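## Task

Four nests, N1 to N4, each hold one of the plates E01, E07, E10 and E70, and only their ID labels tell which is where. First build a stack in rack S1 with E01 at the bottom, then E07, then E10 on top. The bottom plate must rest flat on the rack floor, the upper two must be fully seated in the plate below, and every labelled short end must face the rack's front, the side toward the viewer. Next release the plates and push the START key on post KP until it latches. Finally return all four plates to the nests they came from, each lying flat between the locators with well A1 at the nest corner marked A1, while START stays latched. Nothing may depend on the robot holding it at the end. Release and move the gripper away to finish.

## Robot and tools

Robot: a single four-axis SCARA-type arm with a two-finger gripper that always stays level (no tilt). Its joints, reported in the Joint positions line in this order, are lift (m, 0.000 to 0.550), shoulder (rad, -2.000 to 2.000), elbow (rad, -2.800 to 2.800), wrist yaw (rad, -12.566 to 12.566), followed by the gap between the finger pads in metres. Keep the elbow at least 0.4 rad away from 0, or the arm may fold and fault. The fingertips cannot touch each other, so a key is pressed with a single fingertip.

Frames: the scene frame has its origin on the table surface under the arm base, +z up, and +y to the left when looking along +x. The gripper frame has the fingers pointing along its +x and opening along its y. The controlled point, end_effector_position (link pinch), is the midpoint between the rubber pads, 2 to 3 cm behind the fingertips.

execute_actions(actions): actions is a list of actions, executed one after another. Each action is a table of 0 to 15 rows. Each row is applied for one control step of 1/30 s, and if there are fewer than 15 rows the last row repeats until 15 steps have passed. A row is five numbers, each in [-1, 1], in this order: dx, dy, dz, rz, opening. The first four are an offset, not a pose: a target relative to the gripper's measured pose at the start of that action, expressed in the gripper's own axes. Every row of an action refers to that same starting pose, not to the previous row. Scale: 1.0 equals 0.6 m for dx, dy, dz, and 180 degrees for rz. Positive rz turns from gripper +x toward +y. For the first action in a call, the starting pose is the last one reported in this scene. opening is absolute: +1 is fully open (0.140 m), -1 is closed (about 0.066 m gap remains). Going from fully open to closed takes at least about 0.6 s. Each step's command is clipped to 70 mm and 16 degrees from the measured pose, so large offsets need several actions. An empty list just returns the current state and images.

move(target, speed, blocking): target is one five-number row laid out as above, an offset from the pose in the most recent result of this scene that reports one, in gripper axes, plus an absolute opening sent when the move begins. The gripper follows a straight path lasting 0.5 to 10 s; longer paths stop early. Rotation goes the short way. speed is in m/s, 0.002 to 0.5, default 0.25; turning is capped at twice that value in rad/s. The path ignores obstacles, and actual speed can exceed the setting, mostly near full reach. Faster contact strikes harder, and aiming further past a contact presses harder. With blocking=false the result comes after 0.5 s while motion continues; until a result shows the move finished, other moves and execute_actions are rejected, so use wait or stop. The move: line reports the outcome (done, off_target, moving, held, fault) and limits (paced = the pose sent was clipped; held = a check blocked some steps, after which the arm may surge faster than speed), plus the distance to target.

wait(seconds): 0 to 10; the arm keeps its last command, a running move continues, and it returns early when the move ends. stop(): brakes a running move; braking needs room, the fingers keep moving. zoom_image(camera, region): camera is cam_head_left, cam_head_right or cam_wrist; region is [x0, y0, x1, y1] in image pixels from the top-left, at most 504 by 504. finished_scene(scene): ends the current scene, given its number, irreversibly.

Results: end_effector_position (m) and end_effector_quat_wxyz in the scene frame (reported position may drift from truth at long reach); Hand target is the pose the controller is now driving to; grip_measured is the finger opening on the command scale. A pose unreachable line means the clearance check altered or blocked the command. Images come from cam_head_left, cam_head_right and cam_wrist, each 504x504, with calibration given as pinhole+radial K, D and T_world_to_cam.

Gripping: to hold something, command an opening about 0.04 below grip_measured; a smaller margin grips more gently. Pad force is about 18 N; fast closing can squeeze harder. Readings may be offset by about 1 mm.

Plates: well A1 lies at the labelled short end, in the corner opposite the labelled long side.

Avoid: pressing START (it counts once lit) before the stack is correct and the unlisted plate sits properly in its nest; long drops of a plate (a few mm is fine); knocking anything off the table; hard hits and heavy pushes. Joint load limits: lift 52.8 N, shoulder 7.92 N m, elbow 3.96 N m, wrist yaw 1.32 N m, including held weight; exceeding one stops the arm for 10 s. Long holding heats motors: MOTOR HOT warns from 85 °C, and 100 °C brakes the arm (OVER-TEMPERATURE FAULT). Objects may occasionally be nudged by outside pushes.

Each tool is called after "Request:" as name(argument=value, ...), one argument or row to a line, values as JSON.

## Session

I'll start by observing the scene.

Request:
execute_actions(
  actions=[],
)

Scene clock: 0.00 s.
end_effector_position=(+0.7584, +0.1695, +0.3787) grip_measured=+1.00 end_effector_quat_wxyz=(+0.994, +0.000, +0.000, +0.107)
Joint positions: [ 0.374  0.718  2.236 -2.74   0.14 ]
Hand target: +0.758, +0.169, +0.379; +0.994, +0.000, +0.000, +0.107

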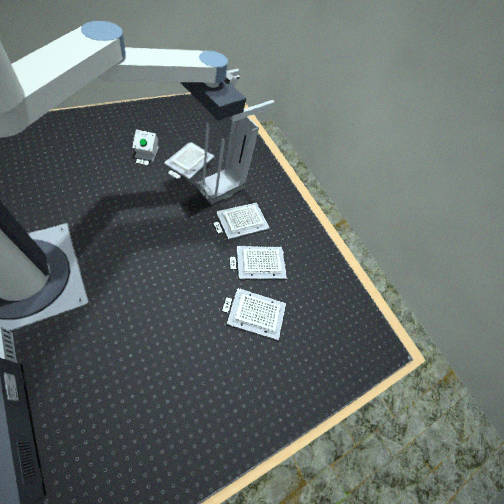

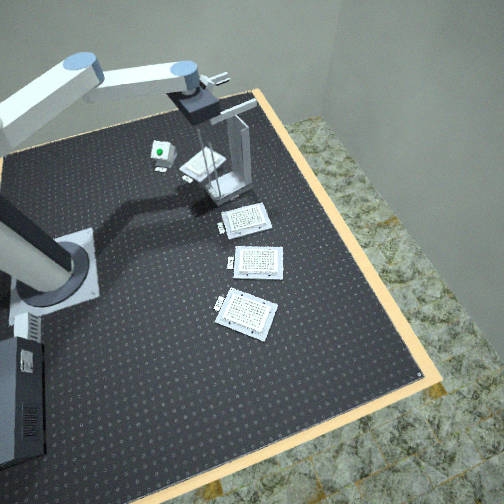

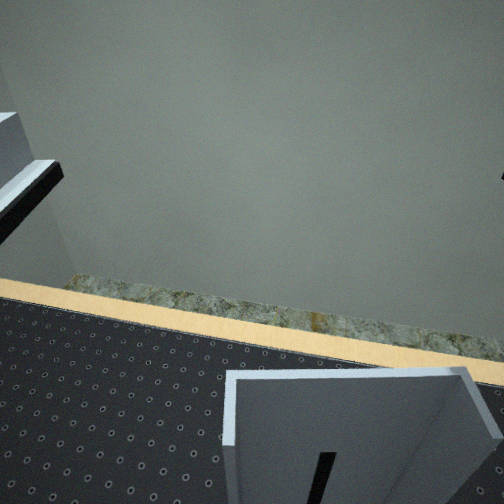

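Request:
zoom_image(
  camera="cam_head_left",
  region=[120, 60, 320, 260],
)

Request:
zoom_image(
  camera="cam_head_left",
  region=[190, 190, 350, 350],
)

Request:
zoom_image(
  camera="cam_head_right",
  region=[120, 60, 320, 260],
)

Request:
zoom_image(
  camera="cam_head_right",
  region=[190, 190, 350, 350],
)

Region (120, 60, 320, 260) of cam_head_left's 504x504 image, scaled by 2.520, with more detail than that image has.

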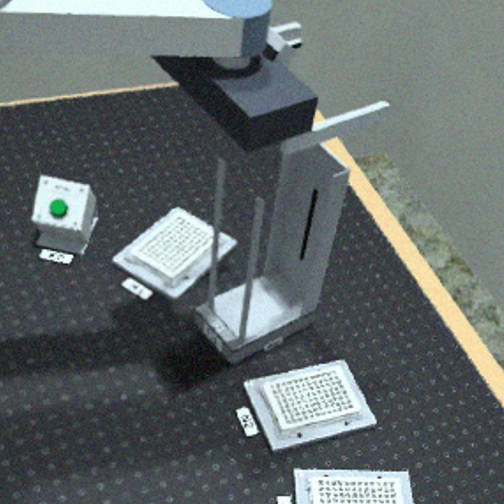

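Region (190, 190, 350, 350) of cam_head_left's 504x504 image, scaled by 3.150, with more detail than that image has.

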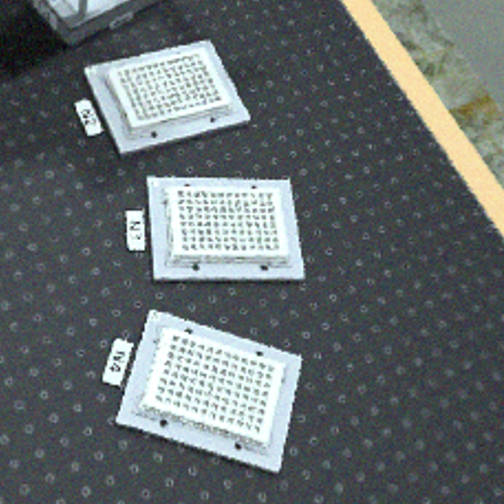

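Region (120, 60, 320, 260) of cam_head_right's 504x504 image, scaled by 2.520, with more detail than that image has.

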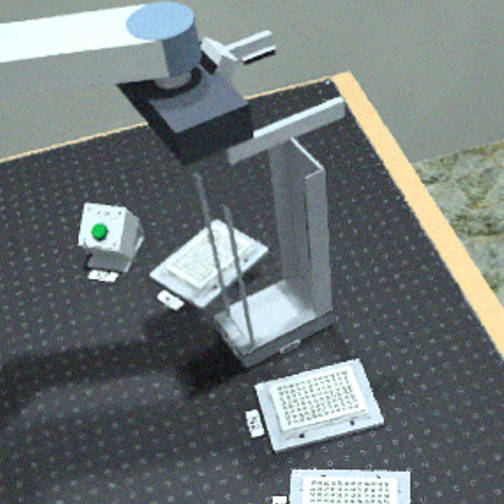

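Region (190, 190, 350, 350) of cam_head_right's 504x504 image, scaled by 3.150, with more detail than that image has.

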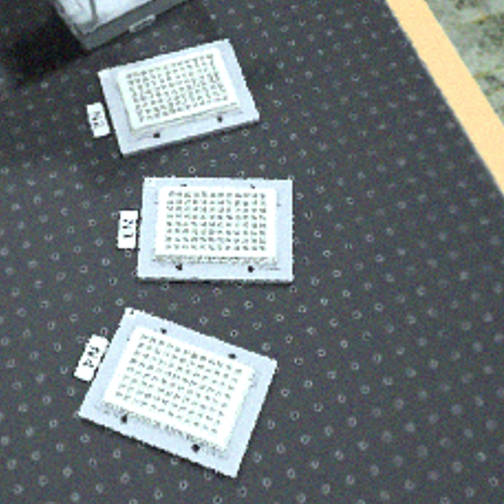

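Request:
move(
  target=[-0.4167, 0, 0, 0, 1],
  speed=0.3,
)

Scene clock: 30.10 s.
end_effector_position=(+0.5140, +0.1160, +0.3787) grip_measured=+1.00 end_effector_quat_wxyz=(+0.994, +0.000, +0.000, +0.107)
Joint positions: [ 0.374  1.377  0.86  -2.023  0.14 ]
Hand target: +0.514, +0.116, +0.379; +0.994, +0.000, +0.000, +0.107
Off the commanded pose: 0.000 m, 0 deg.
move: done
camera_calibration (this result's frames):
cam_wrist: T_world_to_cam=[[0.21824, -0.975894, -0.0014632, 0.0115604], [-0.586815, -0.130032, -0.799212, 0.607191], [0.779756, 0.175279, -0.601047, -0.0976823], [0, 0, 0, 1]] pos_world=[0.429954, 0.107358, 0.42658]

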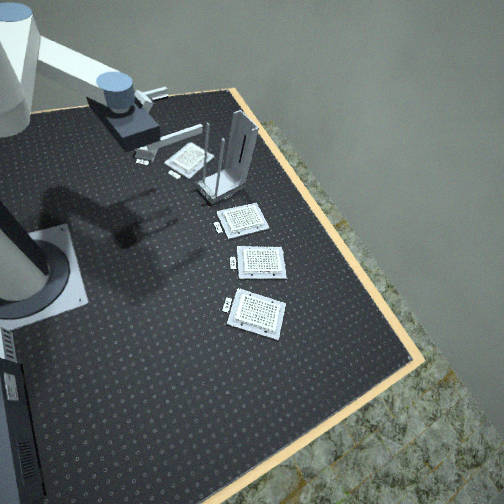

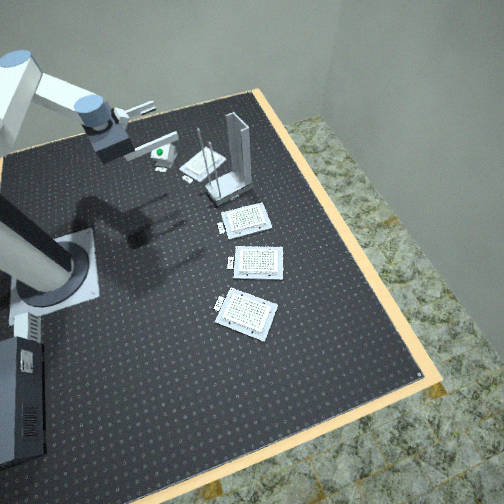

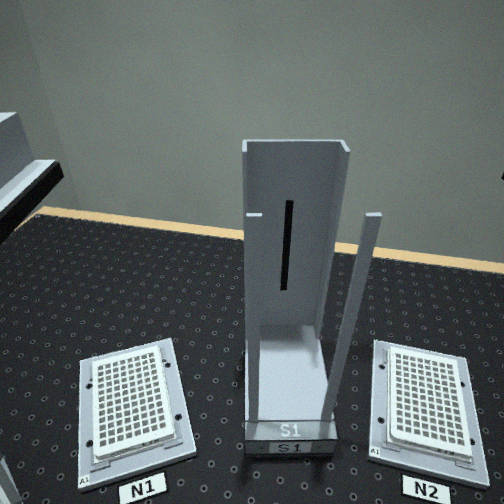

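Request:
zoom_image(
  camera="cam_wrist",
  region=[210, 300, 410, 500],
)

Request:
zoom_image(
  camera="cam_wrist",
  region=[60, 320, 240, 500],
)

Request:
zoom_image(
  camera="cam_wrist",
  region=[340, 324, 504, 504],
)

Request:
zoom_image(
  camera="cam_wrist",
  region=[220, 120, 400, 300],
)

Region (210, 300, 410, 500) of cam_wrist's 504x504 image, scaled by 2.520, with more detail than that image has.

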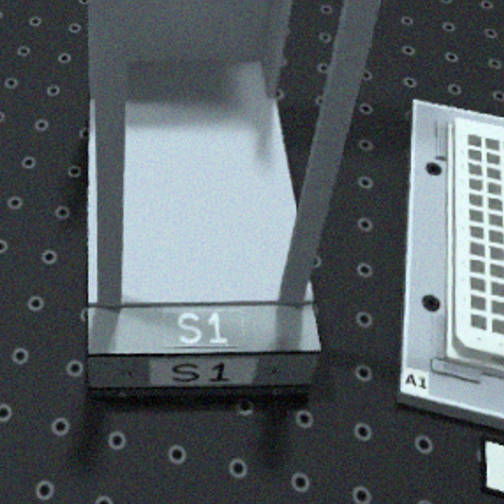

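Region (60, 320, 240, 500) of cam_wrist's 504x504 image, scaled by 2.800, with more detail than that image has.

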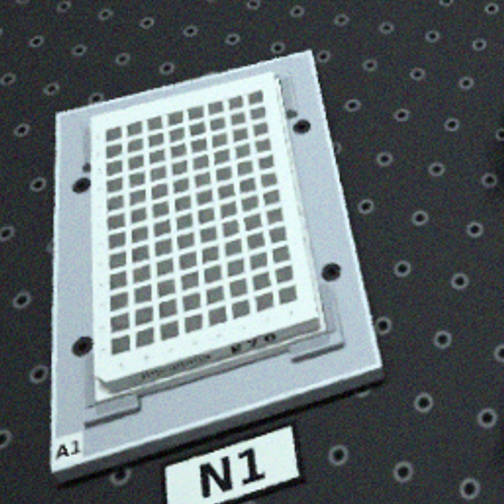

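Region (340, 324, 504, 504) of cam_wrist's 504x504 image, scaled by 2.800, with more detail than that image has; it fills the left 459 columns of this view, and the rest is white.

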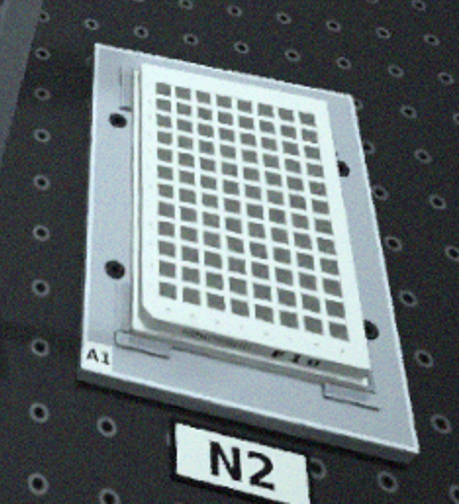

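Region (220, 120, 400, 300) of cam_wrist's 504x504 image, scaled by 2.800, with more detail than that image has.

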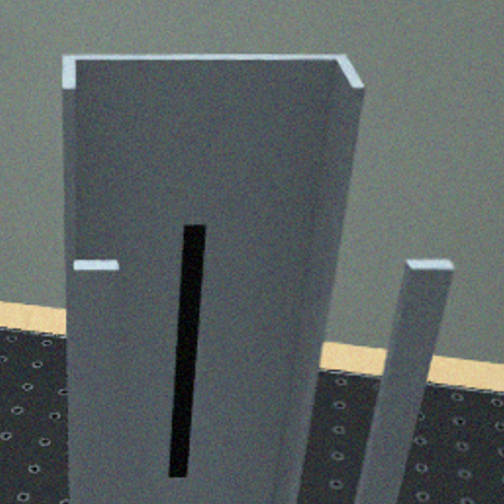

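Request:
zoom_image(
  camera="cam_head_left",
  region=[70, 60, 230, 200],
)

Request:
zoom_image(
  camera="cam_head_right",
  region=[60, 80, 220, 200],
)

Region (70, 60, 230, 200) of cam_head_left's 504x504 image, scaled by 3.150, with more detail than that image has; it fills the top 441 rows of this view, and the rest is white.

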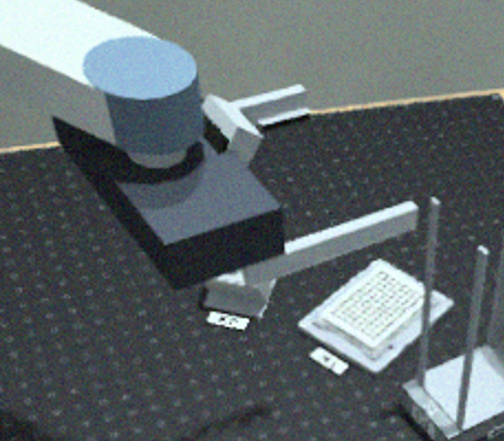

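Region (60, 80, 220, 200) of cam_head_right's 504x504 image, scaled by 3.150, with more detail than that image has; it fills the top 378 rows of this view, and the rest is white.

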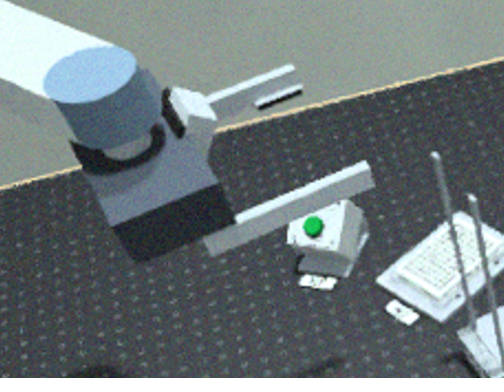

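Request:
move(
  target=[-0.2197, -0.4758, -0.3812, -0.2628, 1],
  speed=0.3,
)

Scene clock: 73.50 s.
end_effector_position=(+0.4462, -0.1909, +0.1499) grip_measured=+1.00 end_effector_quat_wxyz=(+0.954, +0.000, +0.000, -0.301)
Joint positions: [ 0.145  0.39   0.74  -1.741  0.14 ]
Hand target: +0.446, -0.191, +0.150; +0.954, +0.000, +0.000, -0.301
Off the commanded pose: 0.000 m, 0 deg.
move: done
camera_calibration (this result's frames):
cam_wrist: T_world_to_cam=[[-0.569161, -0.822225, -0.0014632, 0.107225], [-0.493531, 0.343055, -0.799212, 0.393339], [0.657634, -0.454158, -0.601047, -0.19419], [0, 0, 0, 1]] pos_world=[0.38286, -0.134967, 0.197801]

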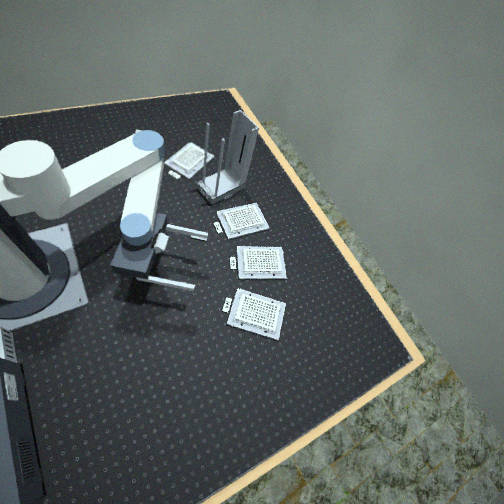

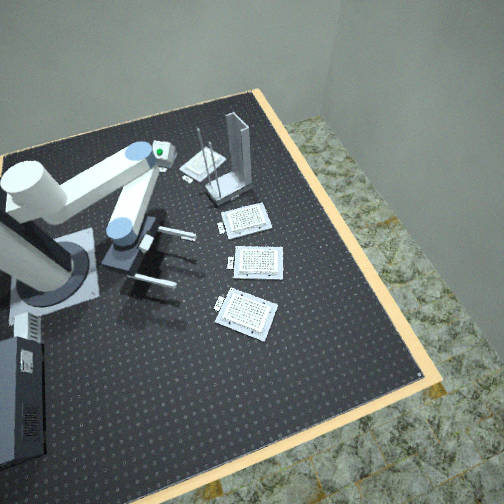

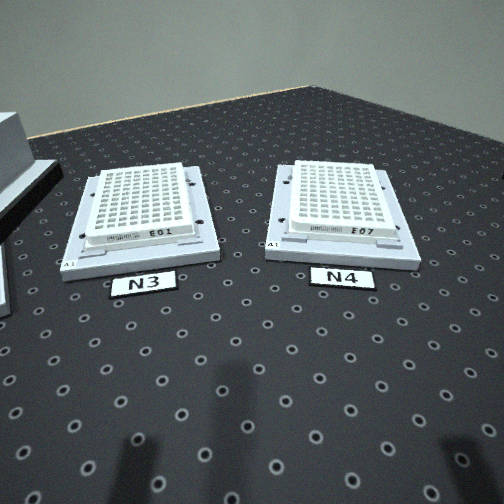

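Request:
zoom_image(
  camera="cam_wrist",
  region=[50, 140, 240, 300],
)

Request:
zoom_image(
  camera="cam_wrist",
  region=[250, 140, 440, 300],
)

Region (50, 140, 240, 300) of cam_wrist's 504x504 image, scaled by 2.653, with more detail than that image has; it fills the top 424 rows of this view, and the rest is white.

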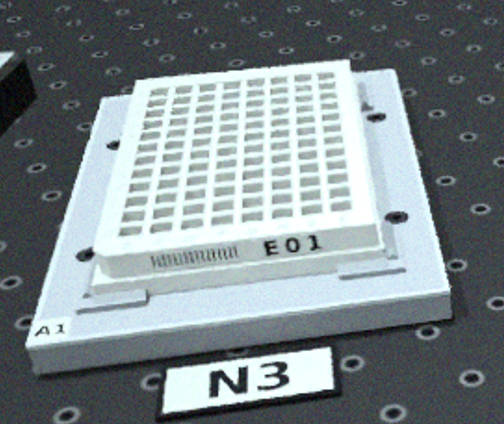

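Region (250, 140, 440, 300) of cam_wrist's 504x504 image, scaled by 2.653, with more detail than that image has; it fills the top 424 rows of this view, and the rest is white.

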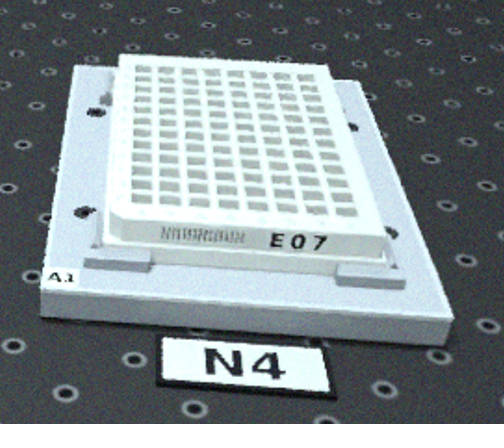

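Request:
move(
  target=[0.3912, 0.1987, -0.1332, 0.0706, 0.15],
  speed=0.3,
)

Scene clock: 94.93 s.
end_effector_position=(+0.7069, -0.2279, +0.0699) grip_measured=+0.15 end_effector_quat_wxyz=(+0.981, +0.000, +0.000, -0.193)
Joint positions: [ 0.065  0.11   2.004 -2.503  0.109]
Hand target: +0.707, -0.228, +0.070; +0.981, +0.000, +0.000, -0.193
Off the commanded pose: 0.000 m, 0 deg.
move: done
camera_calibration (this result's frames):
cam_wrist: T_world_to_cam=[[-0.374252, -0.927326, -0.0014632, 0.0633374], [-0.55693, 0.226028, -0.799212, 0.488915], [0.741461, -0.298292, -0.601047, -0.454223], [0, 0, 0, 1]] pos_world=[0.632784, -0.187265, 0.11783]

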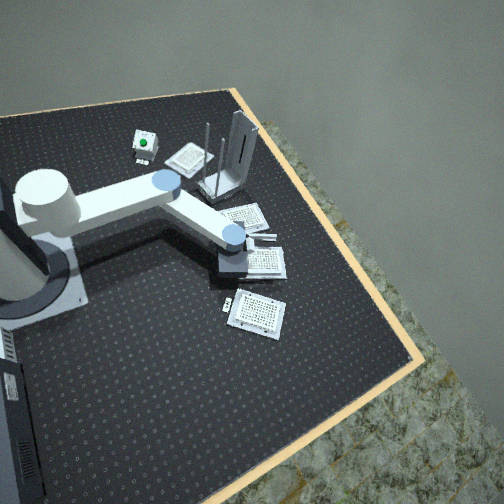

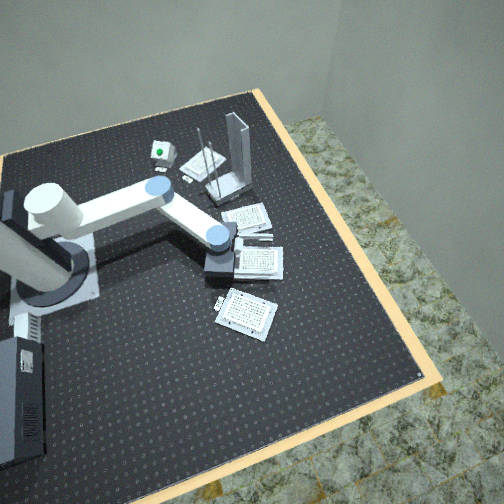

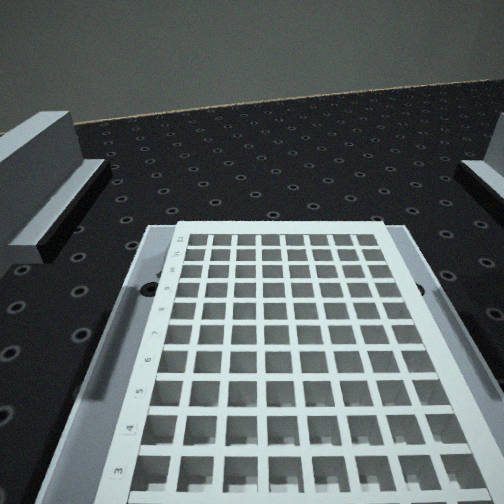

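Request:
zoom_image(
  camera="cam_wrist",
  region=[100, 150, 460, 400],
)

Region (100, 150, 460, 400) of cam_wrist's 504x504 image, scaled by 1.400, with more detail than that image has; it fills the top 350 rows of this view, and the rest is white.

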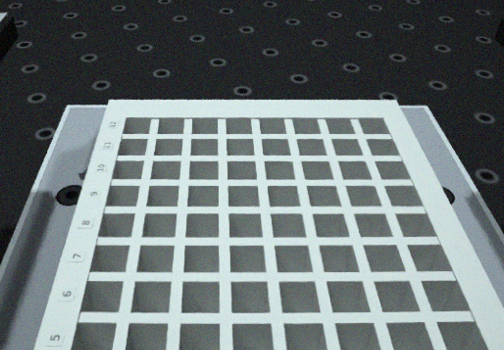

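Request:
move(
  target=[-0.0423, -0.0033, -0.0617, 0, 0.15],
  speed=0.08,
)

Scene clock: 118.30 s.
end_effector_position=(+0.6826, -0.2202, +0.0329) grip_measured=+0.15 end_effector_quat_wxyz=(+0.981, +0.000, +0.000, -0.193)
Joint positions: [ 0.028  0.179  1.833 -2.402  0.109]
Hand target: +0.683, -0.220, +0.033; +0.981, +0.000, +0.000, -0.193
Off the commanded pose: 0.000 m, 0 deg.
move: done
camera_calibration (this result's frames):
cam_wrist: T_world_to_cam=[[-0.374543, -0.927208, -0.0014632, 0.0615918], [-0.556859, 0.226203, -0.799212, 0.44401], [0.741367, -0.298524, -0.601047, -0.456199], [0, 0, 0, 1]] pos_world=[0.608531, -0.179514, 0.0807513]

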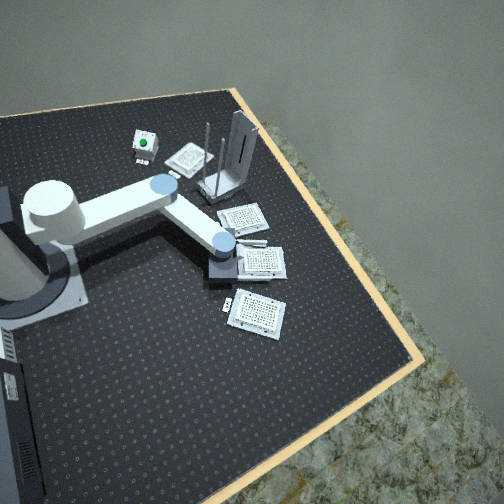

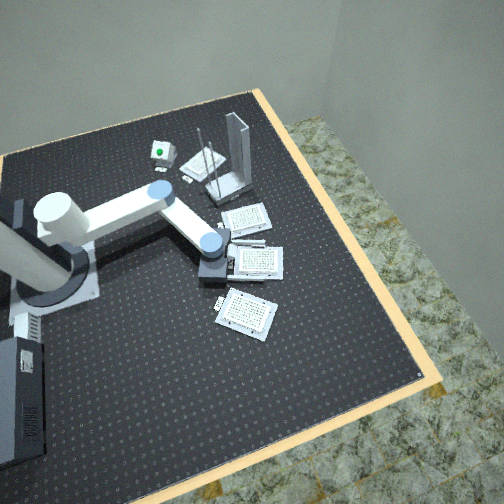

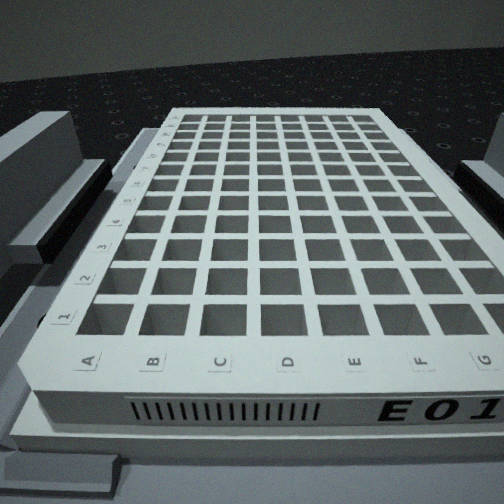

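Request:
execute_actions(
  actions=[
    [[0,0,0,0,-0.45]],
    [[0,0,0,0,-0.6]],
  ],
)

Scene clock: 124.70 s.
end_effector_position=(+0.6828, -0.2200, +0.0333) grip_measured=-0.55 end_effector_quat_wxyz=(+0.981, +0.000, +0.000, -0.193)
Joint positions: [ 0.028  0.179  1.833 -2.401  0.083]
Hand target: +0.683, -0.220, +0.033; +0.981, +0.000, +0.000, -0.193
Off the commanded pose: 0.000 m, 0 deg.
camera_calibration (this result's frames):
cam_wrist: T_world_to_cam=[[-0.373601, -0.927588, -0.0014632, 0.0610893], [-0.557089, 0.225637, -0.799212, 0.444407], [0.74167, -0.297771, -0.601047, -0.456009], [0, 0, 0, 1]] pos_world=[0.608606, -0.179395, 0.0811822]

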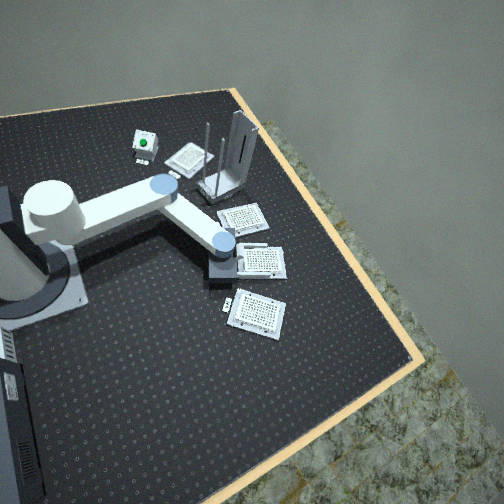

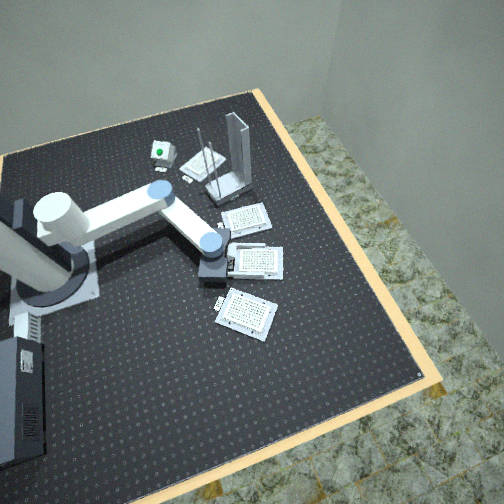

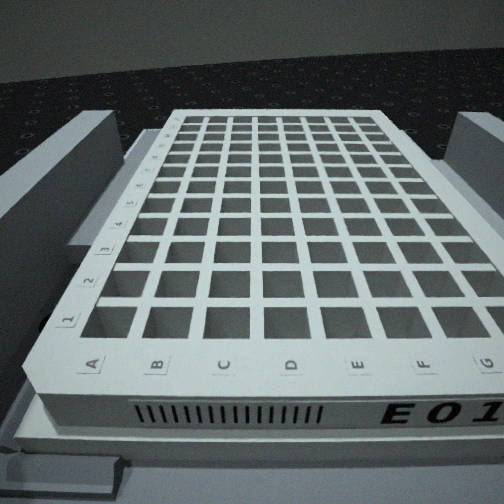

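Request:
move(
  target=[0, 0, 0.5117, 0, -0.6],
  speed=0.35,
)

Scene clock: 143.50 s.
end_effector_position=(+0.6828, -0.2200, +0.3404) grip_measured=-0.55 end_effector_quat_wxyz=(+0.981, +0.000, +0.000, -0.193)
Joint positions: [ 0.335  0.179  1.834 -2.401  0.082]
Hand target: +0.683, -0.220, +0.340; +0.981, +0.000, +0.000, -0.193
Off the commanded pose: 0.000 m, 0 deg.
move: done
camera_calibration (this result's frames):
cam_wrist: T_world_to_cam=[[-0.373567, -0.927602, -0.0014632, 0.0615215], [-0.557097, 0.225617, -0.799212, 0.689826], [0.741681, -0.297744, -0.601047, -0.271457], [0, 0, 0, 1]] pos_world=[0.608617, -0.179394, 0.388249]

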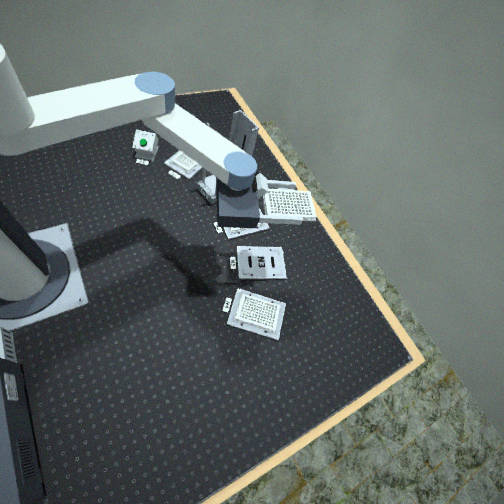

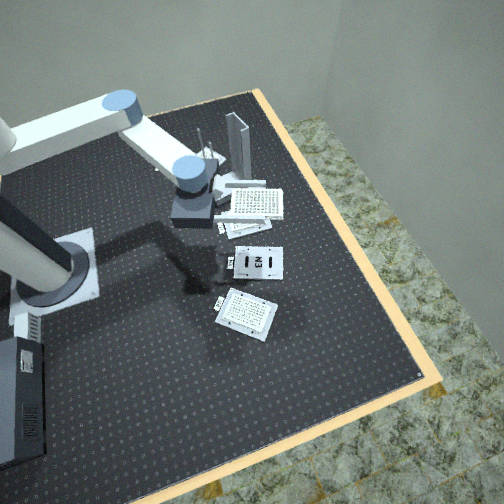

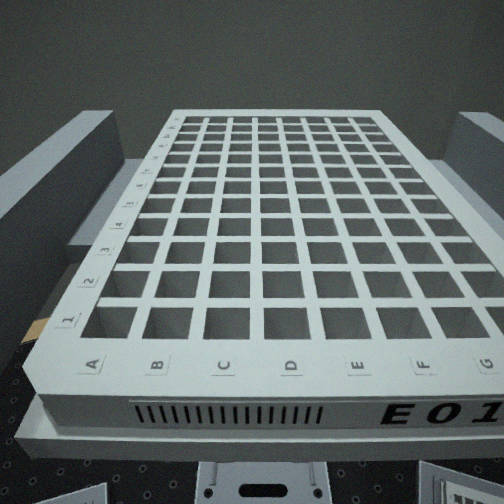

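Request:
move(
  target=[-0.1922, 0.5453, -0.0173, 0.197, -0.6],
  speed=0.3,
)

Scene clock: 150.13 s.
end_effector_position=(+0.6997, +0.1266, +0.3300) grip_measured=-0.55 end_effector_quat_wxyz=(+0.993, +0.000, +0.000, +0.115)
Joint positions: [ 0.325  0.871  1.749 -2.389  0.082]
Hand target: +0.700, +0.126, +0.330; +0.993, +0.000, +0.000, +0.115
Off the commanded pose: 0.000 m, 0 deg.
move: done
camera_calibration (this result's frames):
cam_wrist: T_world_to_cam=[[0.234503, -0.972114, -0.0014632, -0.0304723], [-0.584562, -0.139811, -0.799212, 0.678287], [0.776721, 0.188273, -0.601047, -0.273125], [0, 0, 0, 1]] pos_world=[0.615788, 0.116631, 0.37789]

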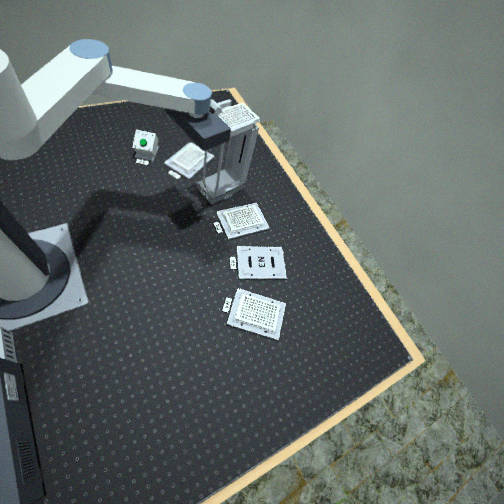

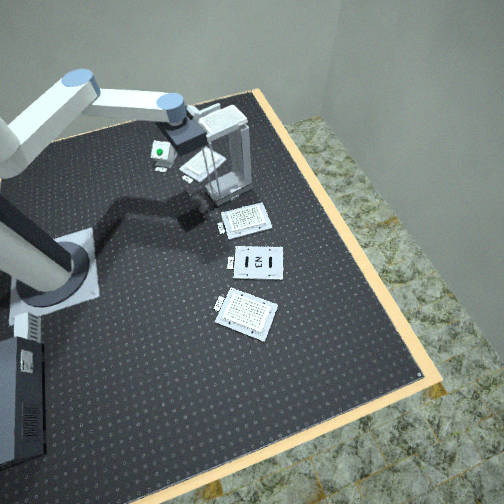

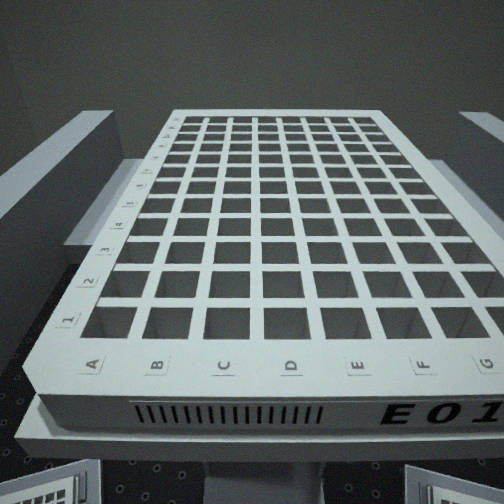

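Request:
zoom_image(
  camera="cam_head_right",
  region=[150, 80, 280, 210],
)

Request:
zoom_image(
  camera="cam_head_left",
  region=[160, 80, 290, 210],
)

Request:
zoom_image(
  camera="cam_wrist",
  region=[100, 400, 420, 504],
)

Region (150, 80, 280, 210) of cam_head_right's 504x504 image, scaled by 3.877, with more detail than that image has.

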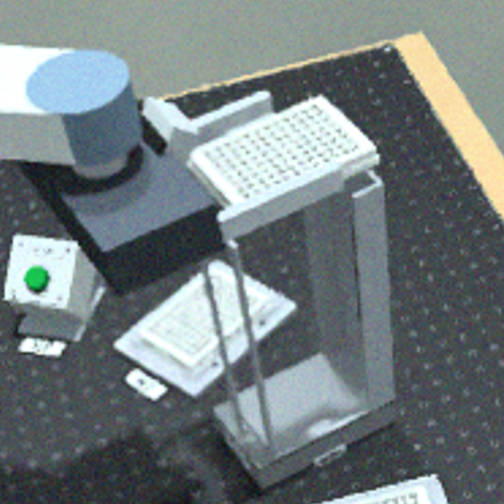

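Region (160, 80, 290, 210) of cam_head_left's 504x504 image, scaled by 3.877, with more detail than that image has.

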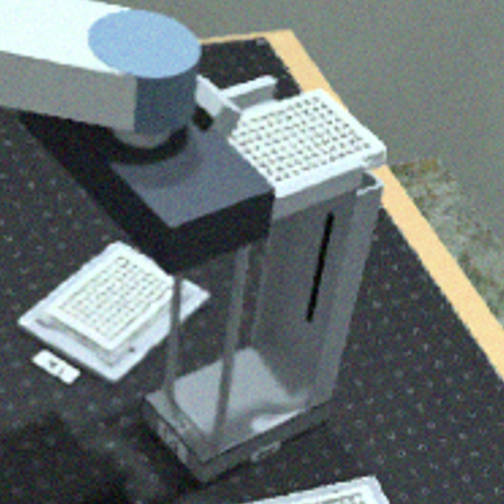

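Region (100, 400, 420, 504) of cam_wrist's 504x504 image, scaled by 1.575, with more detail than that image has; it fills the top 164 rows of this view, and the rest is white.

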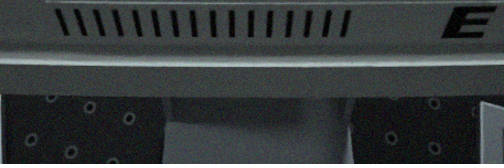

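Request:
move(
  target=[0, 0, -0.027, 0, -0.6],
  speed=0.05,
)

Scene clock: 158.30 s.
end_effector_position=(+0.6997, +0.1266, +0.3137) grip_measured=-0.55 end_effector_quat_wxyz=(+0.993, +0.000, +0.000, +0.115)
Joint positions: [ 0.309  0.871  1.749 -2.389  0.082]
Hand target: +0.700, +0.127, +0.314; +0.993, +0.000, +0.000, +0.115
Off the commanded pose: 0.000 m, 0 deg.
move: done
camera_calibration (this result's frames):
cam_wrist: T_world_to_cam=[[0.234437, -0.97213, -0.0014632, -0.0304775], [-0.584571, -0.139771, -0.799212, 0.665281], [0.776734, 0.18822, -0.601047, -0.282903], [0, 0, 0, 1]] pos_world=[0.61579, 0.116607, 0.361618]

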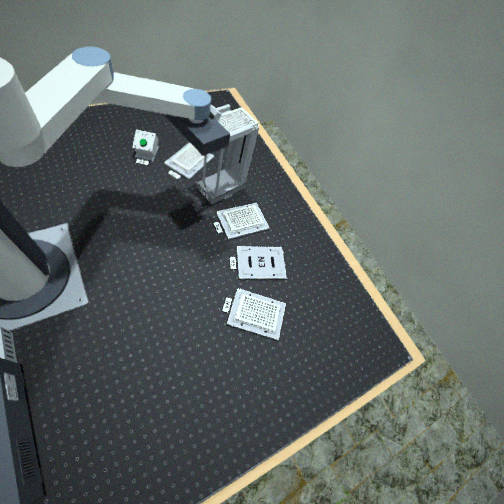

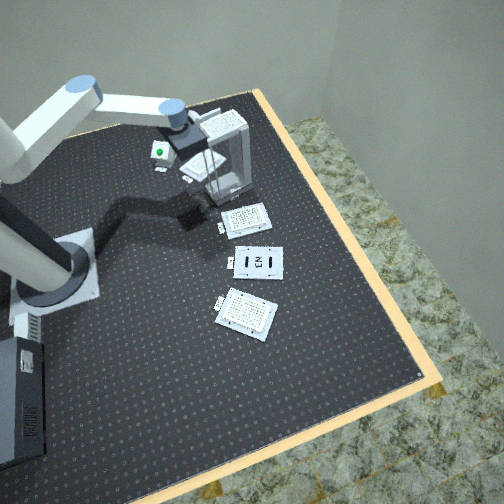

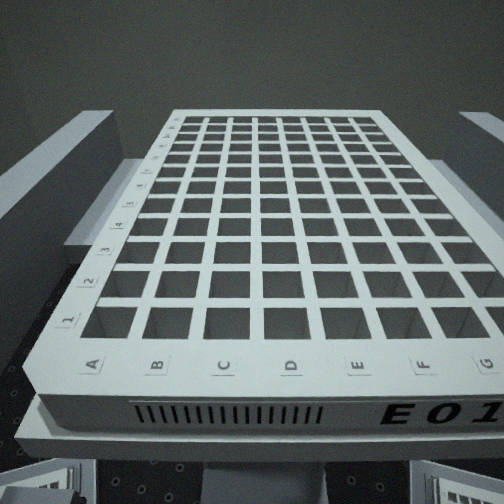

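Request:
zoom_image(
  camera="cam_head_right",
  region=[180, 90, 270, 170],
)

Request:
zoom_image(
  camera="cam_head_left",
  region=[190, 90, 280, 170],
)

Request:
zoom_image(
  camera="cam_wrist",
  region=[0, 380, 200, 504],
)

Region (180, 90, 270, 170) of cam_head_right's 504x504 image, scaled by 5.600, with more detail than that image has.

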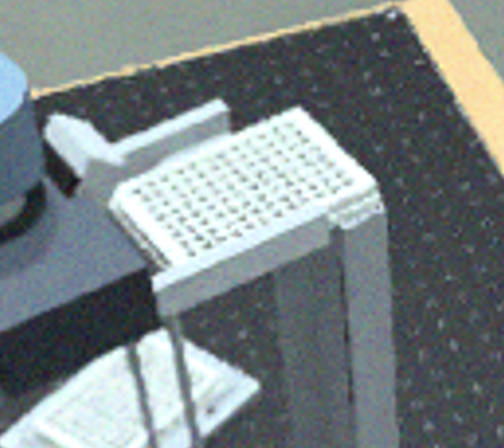

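Region (190, 90, 280, 170) of cam_head_left's 504x504 image, scaled by 5.600, with more detail than that image has.

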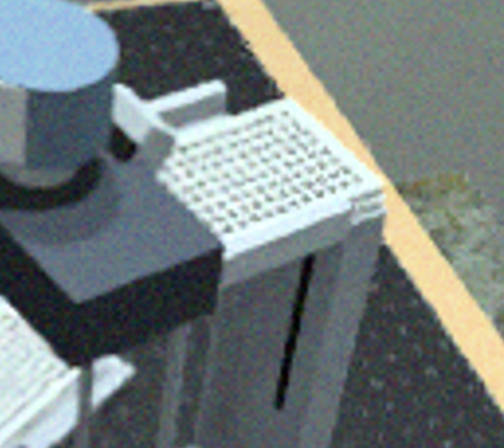

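Region (0, 380, 200, 504) of cam_wrist's 504x504 image, scaled by 2.520, with more detail than that image has; it fills the top 312 rows of this view, and the rest is white.

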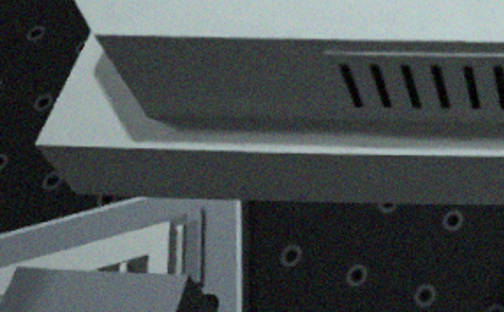

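Request:
move(
  target=[-0.0067, 0, 0, 0, -0.6],
  speed=0.03,
)

Request:
move(
  target=[0, 0, -0.04, 0, -0.6],
  speed=0.02,
)

Scene clock: 170.10 s.
end_effector_position=(+0.6959, +0.1256, +0.3137) grip_measured=-0.55 end_effector_quat_wxyz=(+0.993, +0.000, +0.000, +0.115)
Joint positions: [ 0.309  0.881  1.725 -2.375  0.082]
Hand target: +0.696, +0.126, +0.314; +0.993, +0.000, +0.000, +0.115
Off the commanded pose: 0.000 m, 0 deg.
move: done
camera_calibration (this result's frames):
cam_wrist: T_world_to_cam=[[0.234157, -0.972198, -0.0014632, -0.0303198], [-0.584612, -0.139603, -0.799212, 0.662885], [0.776788, 0.187997, -0.601047, -0.279716], [0, 0, 0, 1]] pos_world=[0.61191, 0.11565, 0.361619]

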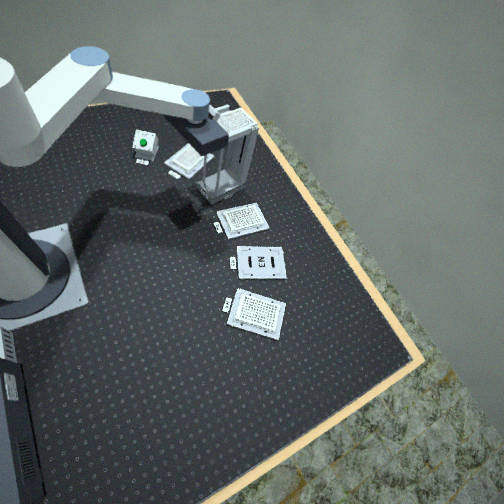

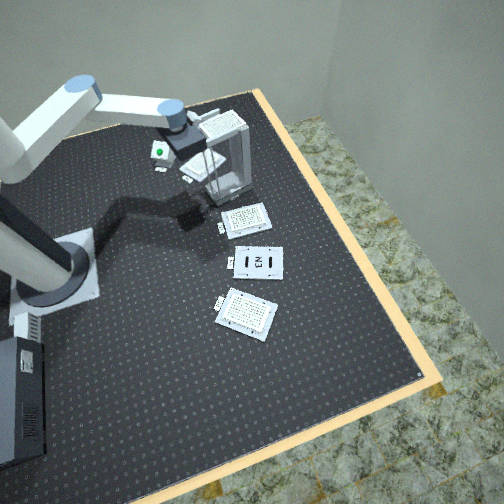

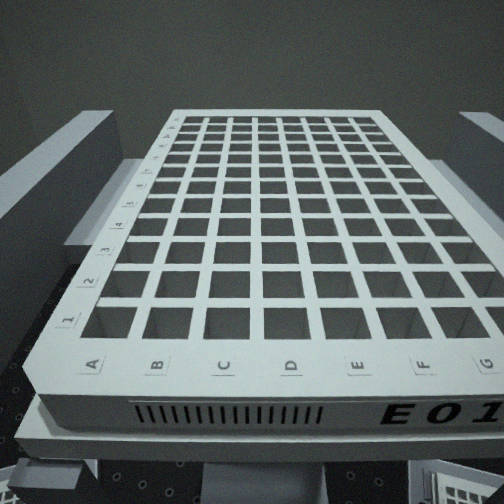

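Scene clock: 171.53 s.
end_effector_position=(+0.6958, +0.1259, +0.2897) grip_measured=-0.55 end_effector_quat_wxyz=(+0.993, +0.000, +0.000, +0.116)
Joint positions: [ 0.285  0.881  1.725 -2.375  0.082]
Hand target: +0.696, +0.126, +0.290; +0.993, +0.000, +0.000, +0.115
Off the commanded pose: 0.000 m, 0 deg.
move: done
camera_calibration (this result's frames):
cam_wrist: T_world_to_cam=[[0.235265, -0.97193, -0.0014632, -0.0308821], [-0.584452, -0.140269, -0.799212, 0.643676], [0.776573, 0.188882, -0.601047, -0.294185], [0, 0, 0, 1]] pos_world=[0.61192, 0.115839, 0.337569]

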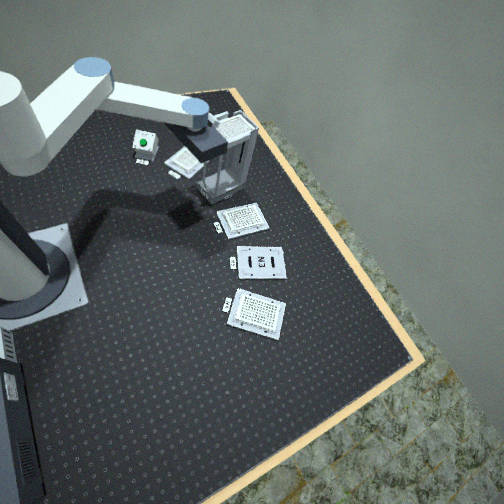

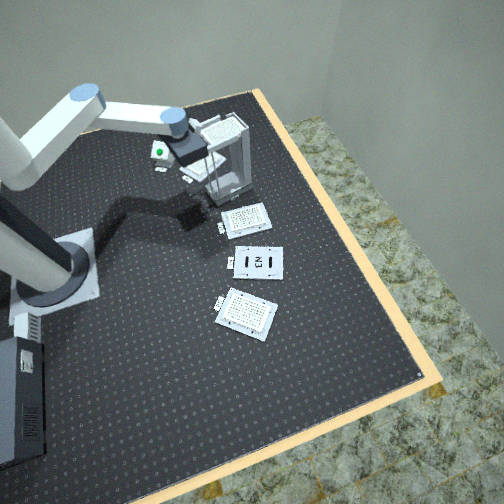

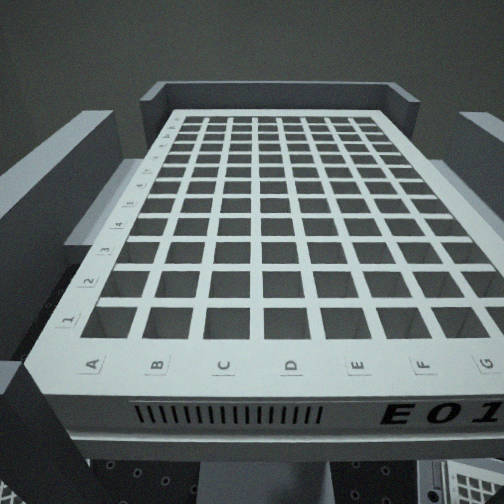

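Request:
zoom_image(
  camera="cam_wrist",
  region=[120, 60, 440, 180],
)

Region (120, 60, 440, 180) of cam_wrist's 504x504 image, scaled by 1.575, with more detail than that image has; it fills the top 189 rows of this view, and the rest is white.

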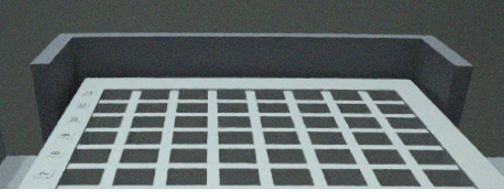

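Request:
move(
  target=[0, 0, -0.3578, 0, -0.6],
  speed=0.15,
)

Scene clock: 180.90 s.
end_effector_position=(+0.6959, +0.1259, +0.0749) grip_measured=-0.55 end_effector_quat_wxyz=(+0.993, +0.000, +0.000, +0.116)
Joint positions: [ 0.07   0.881  1.726 -2.375  0.082]
Hand target: +0.696, +0.126, +0.075; +0.993, +0.000, +0.000, +0.116
Off the commanded pose: 0.000 m, 0 deg.
move: done
camera_calibration (this result's frames):
cam_wrist: T_world_to_cam=[[0.23533, -0.971914, -0.0014632, -0.0312226], [-0.584443, -0.140308, -0.799212, 0.472047], [0.776561, 0.188934, -0.601047, -0.423271], [0, 0, 0, 1]] pos_world=[0.611928, 0.115856, 0.122814]

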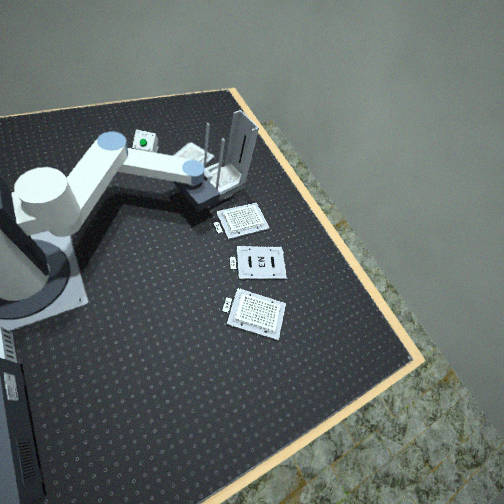

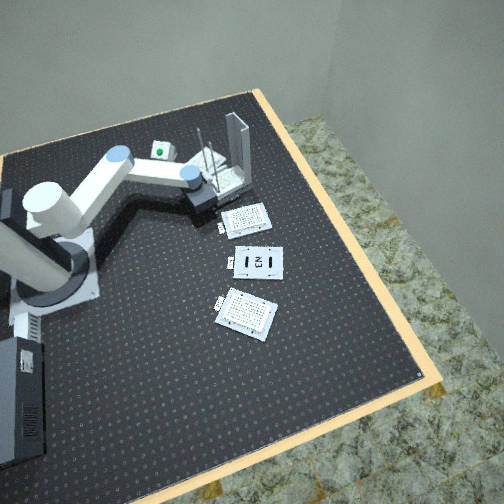

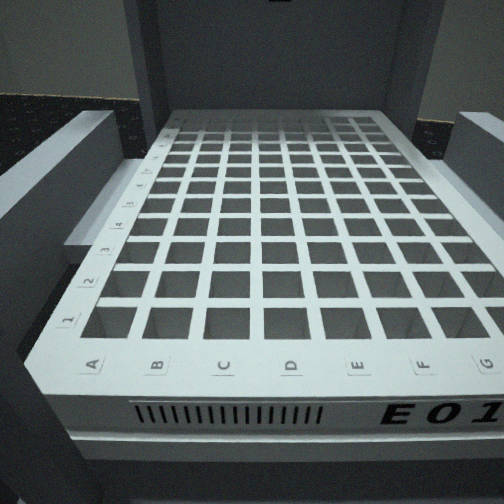

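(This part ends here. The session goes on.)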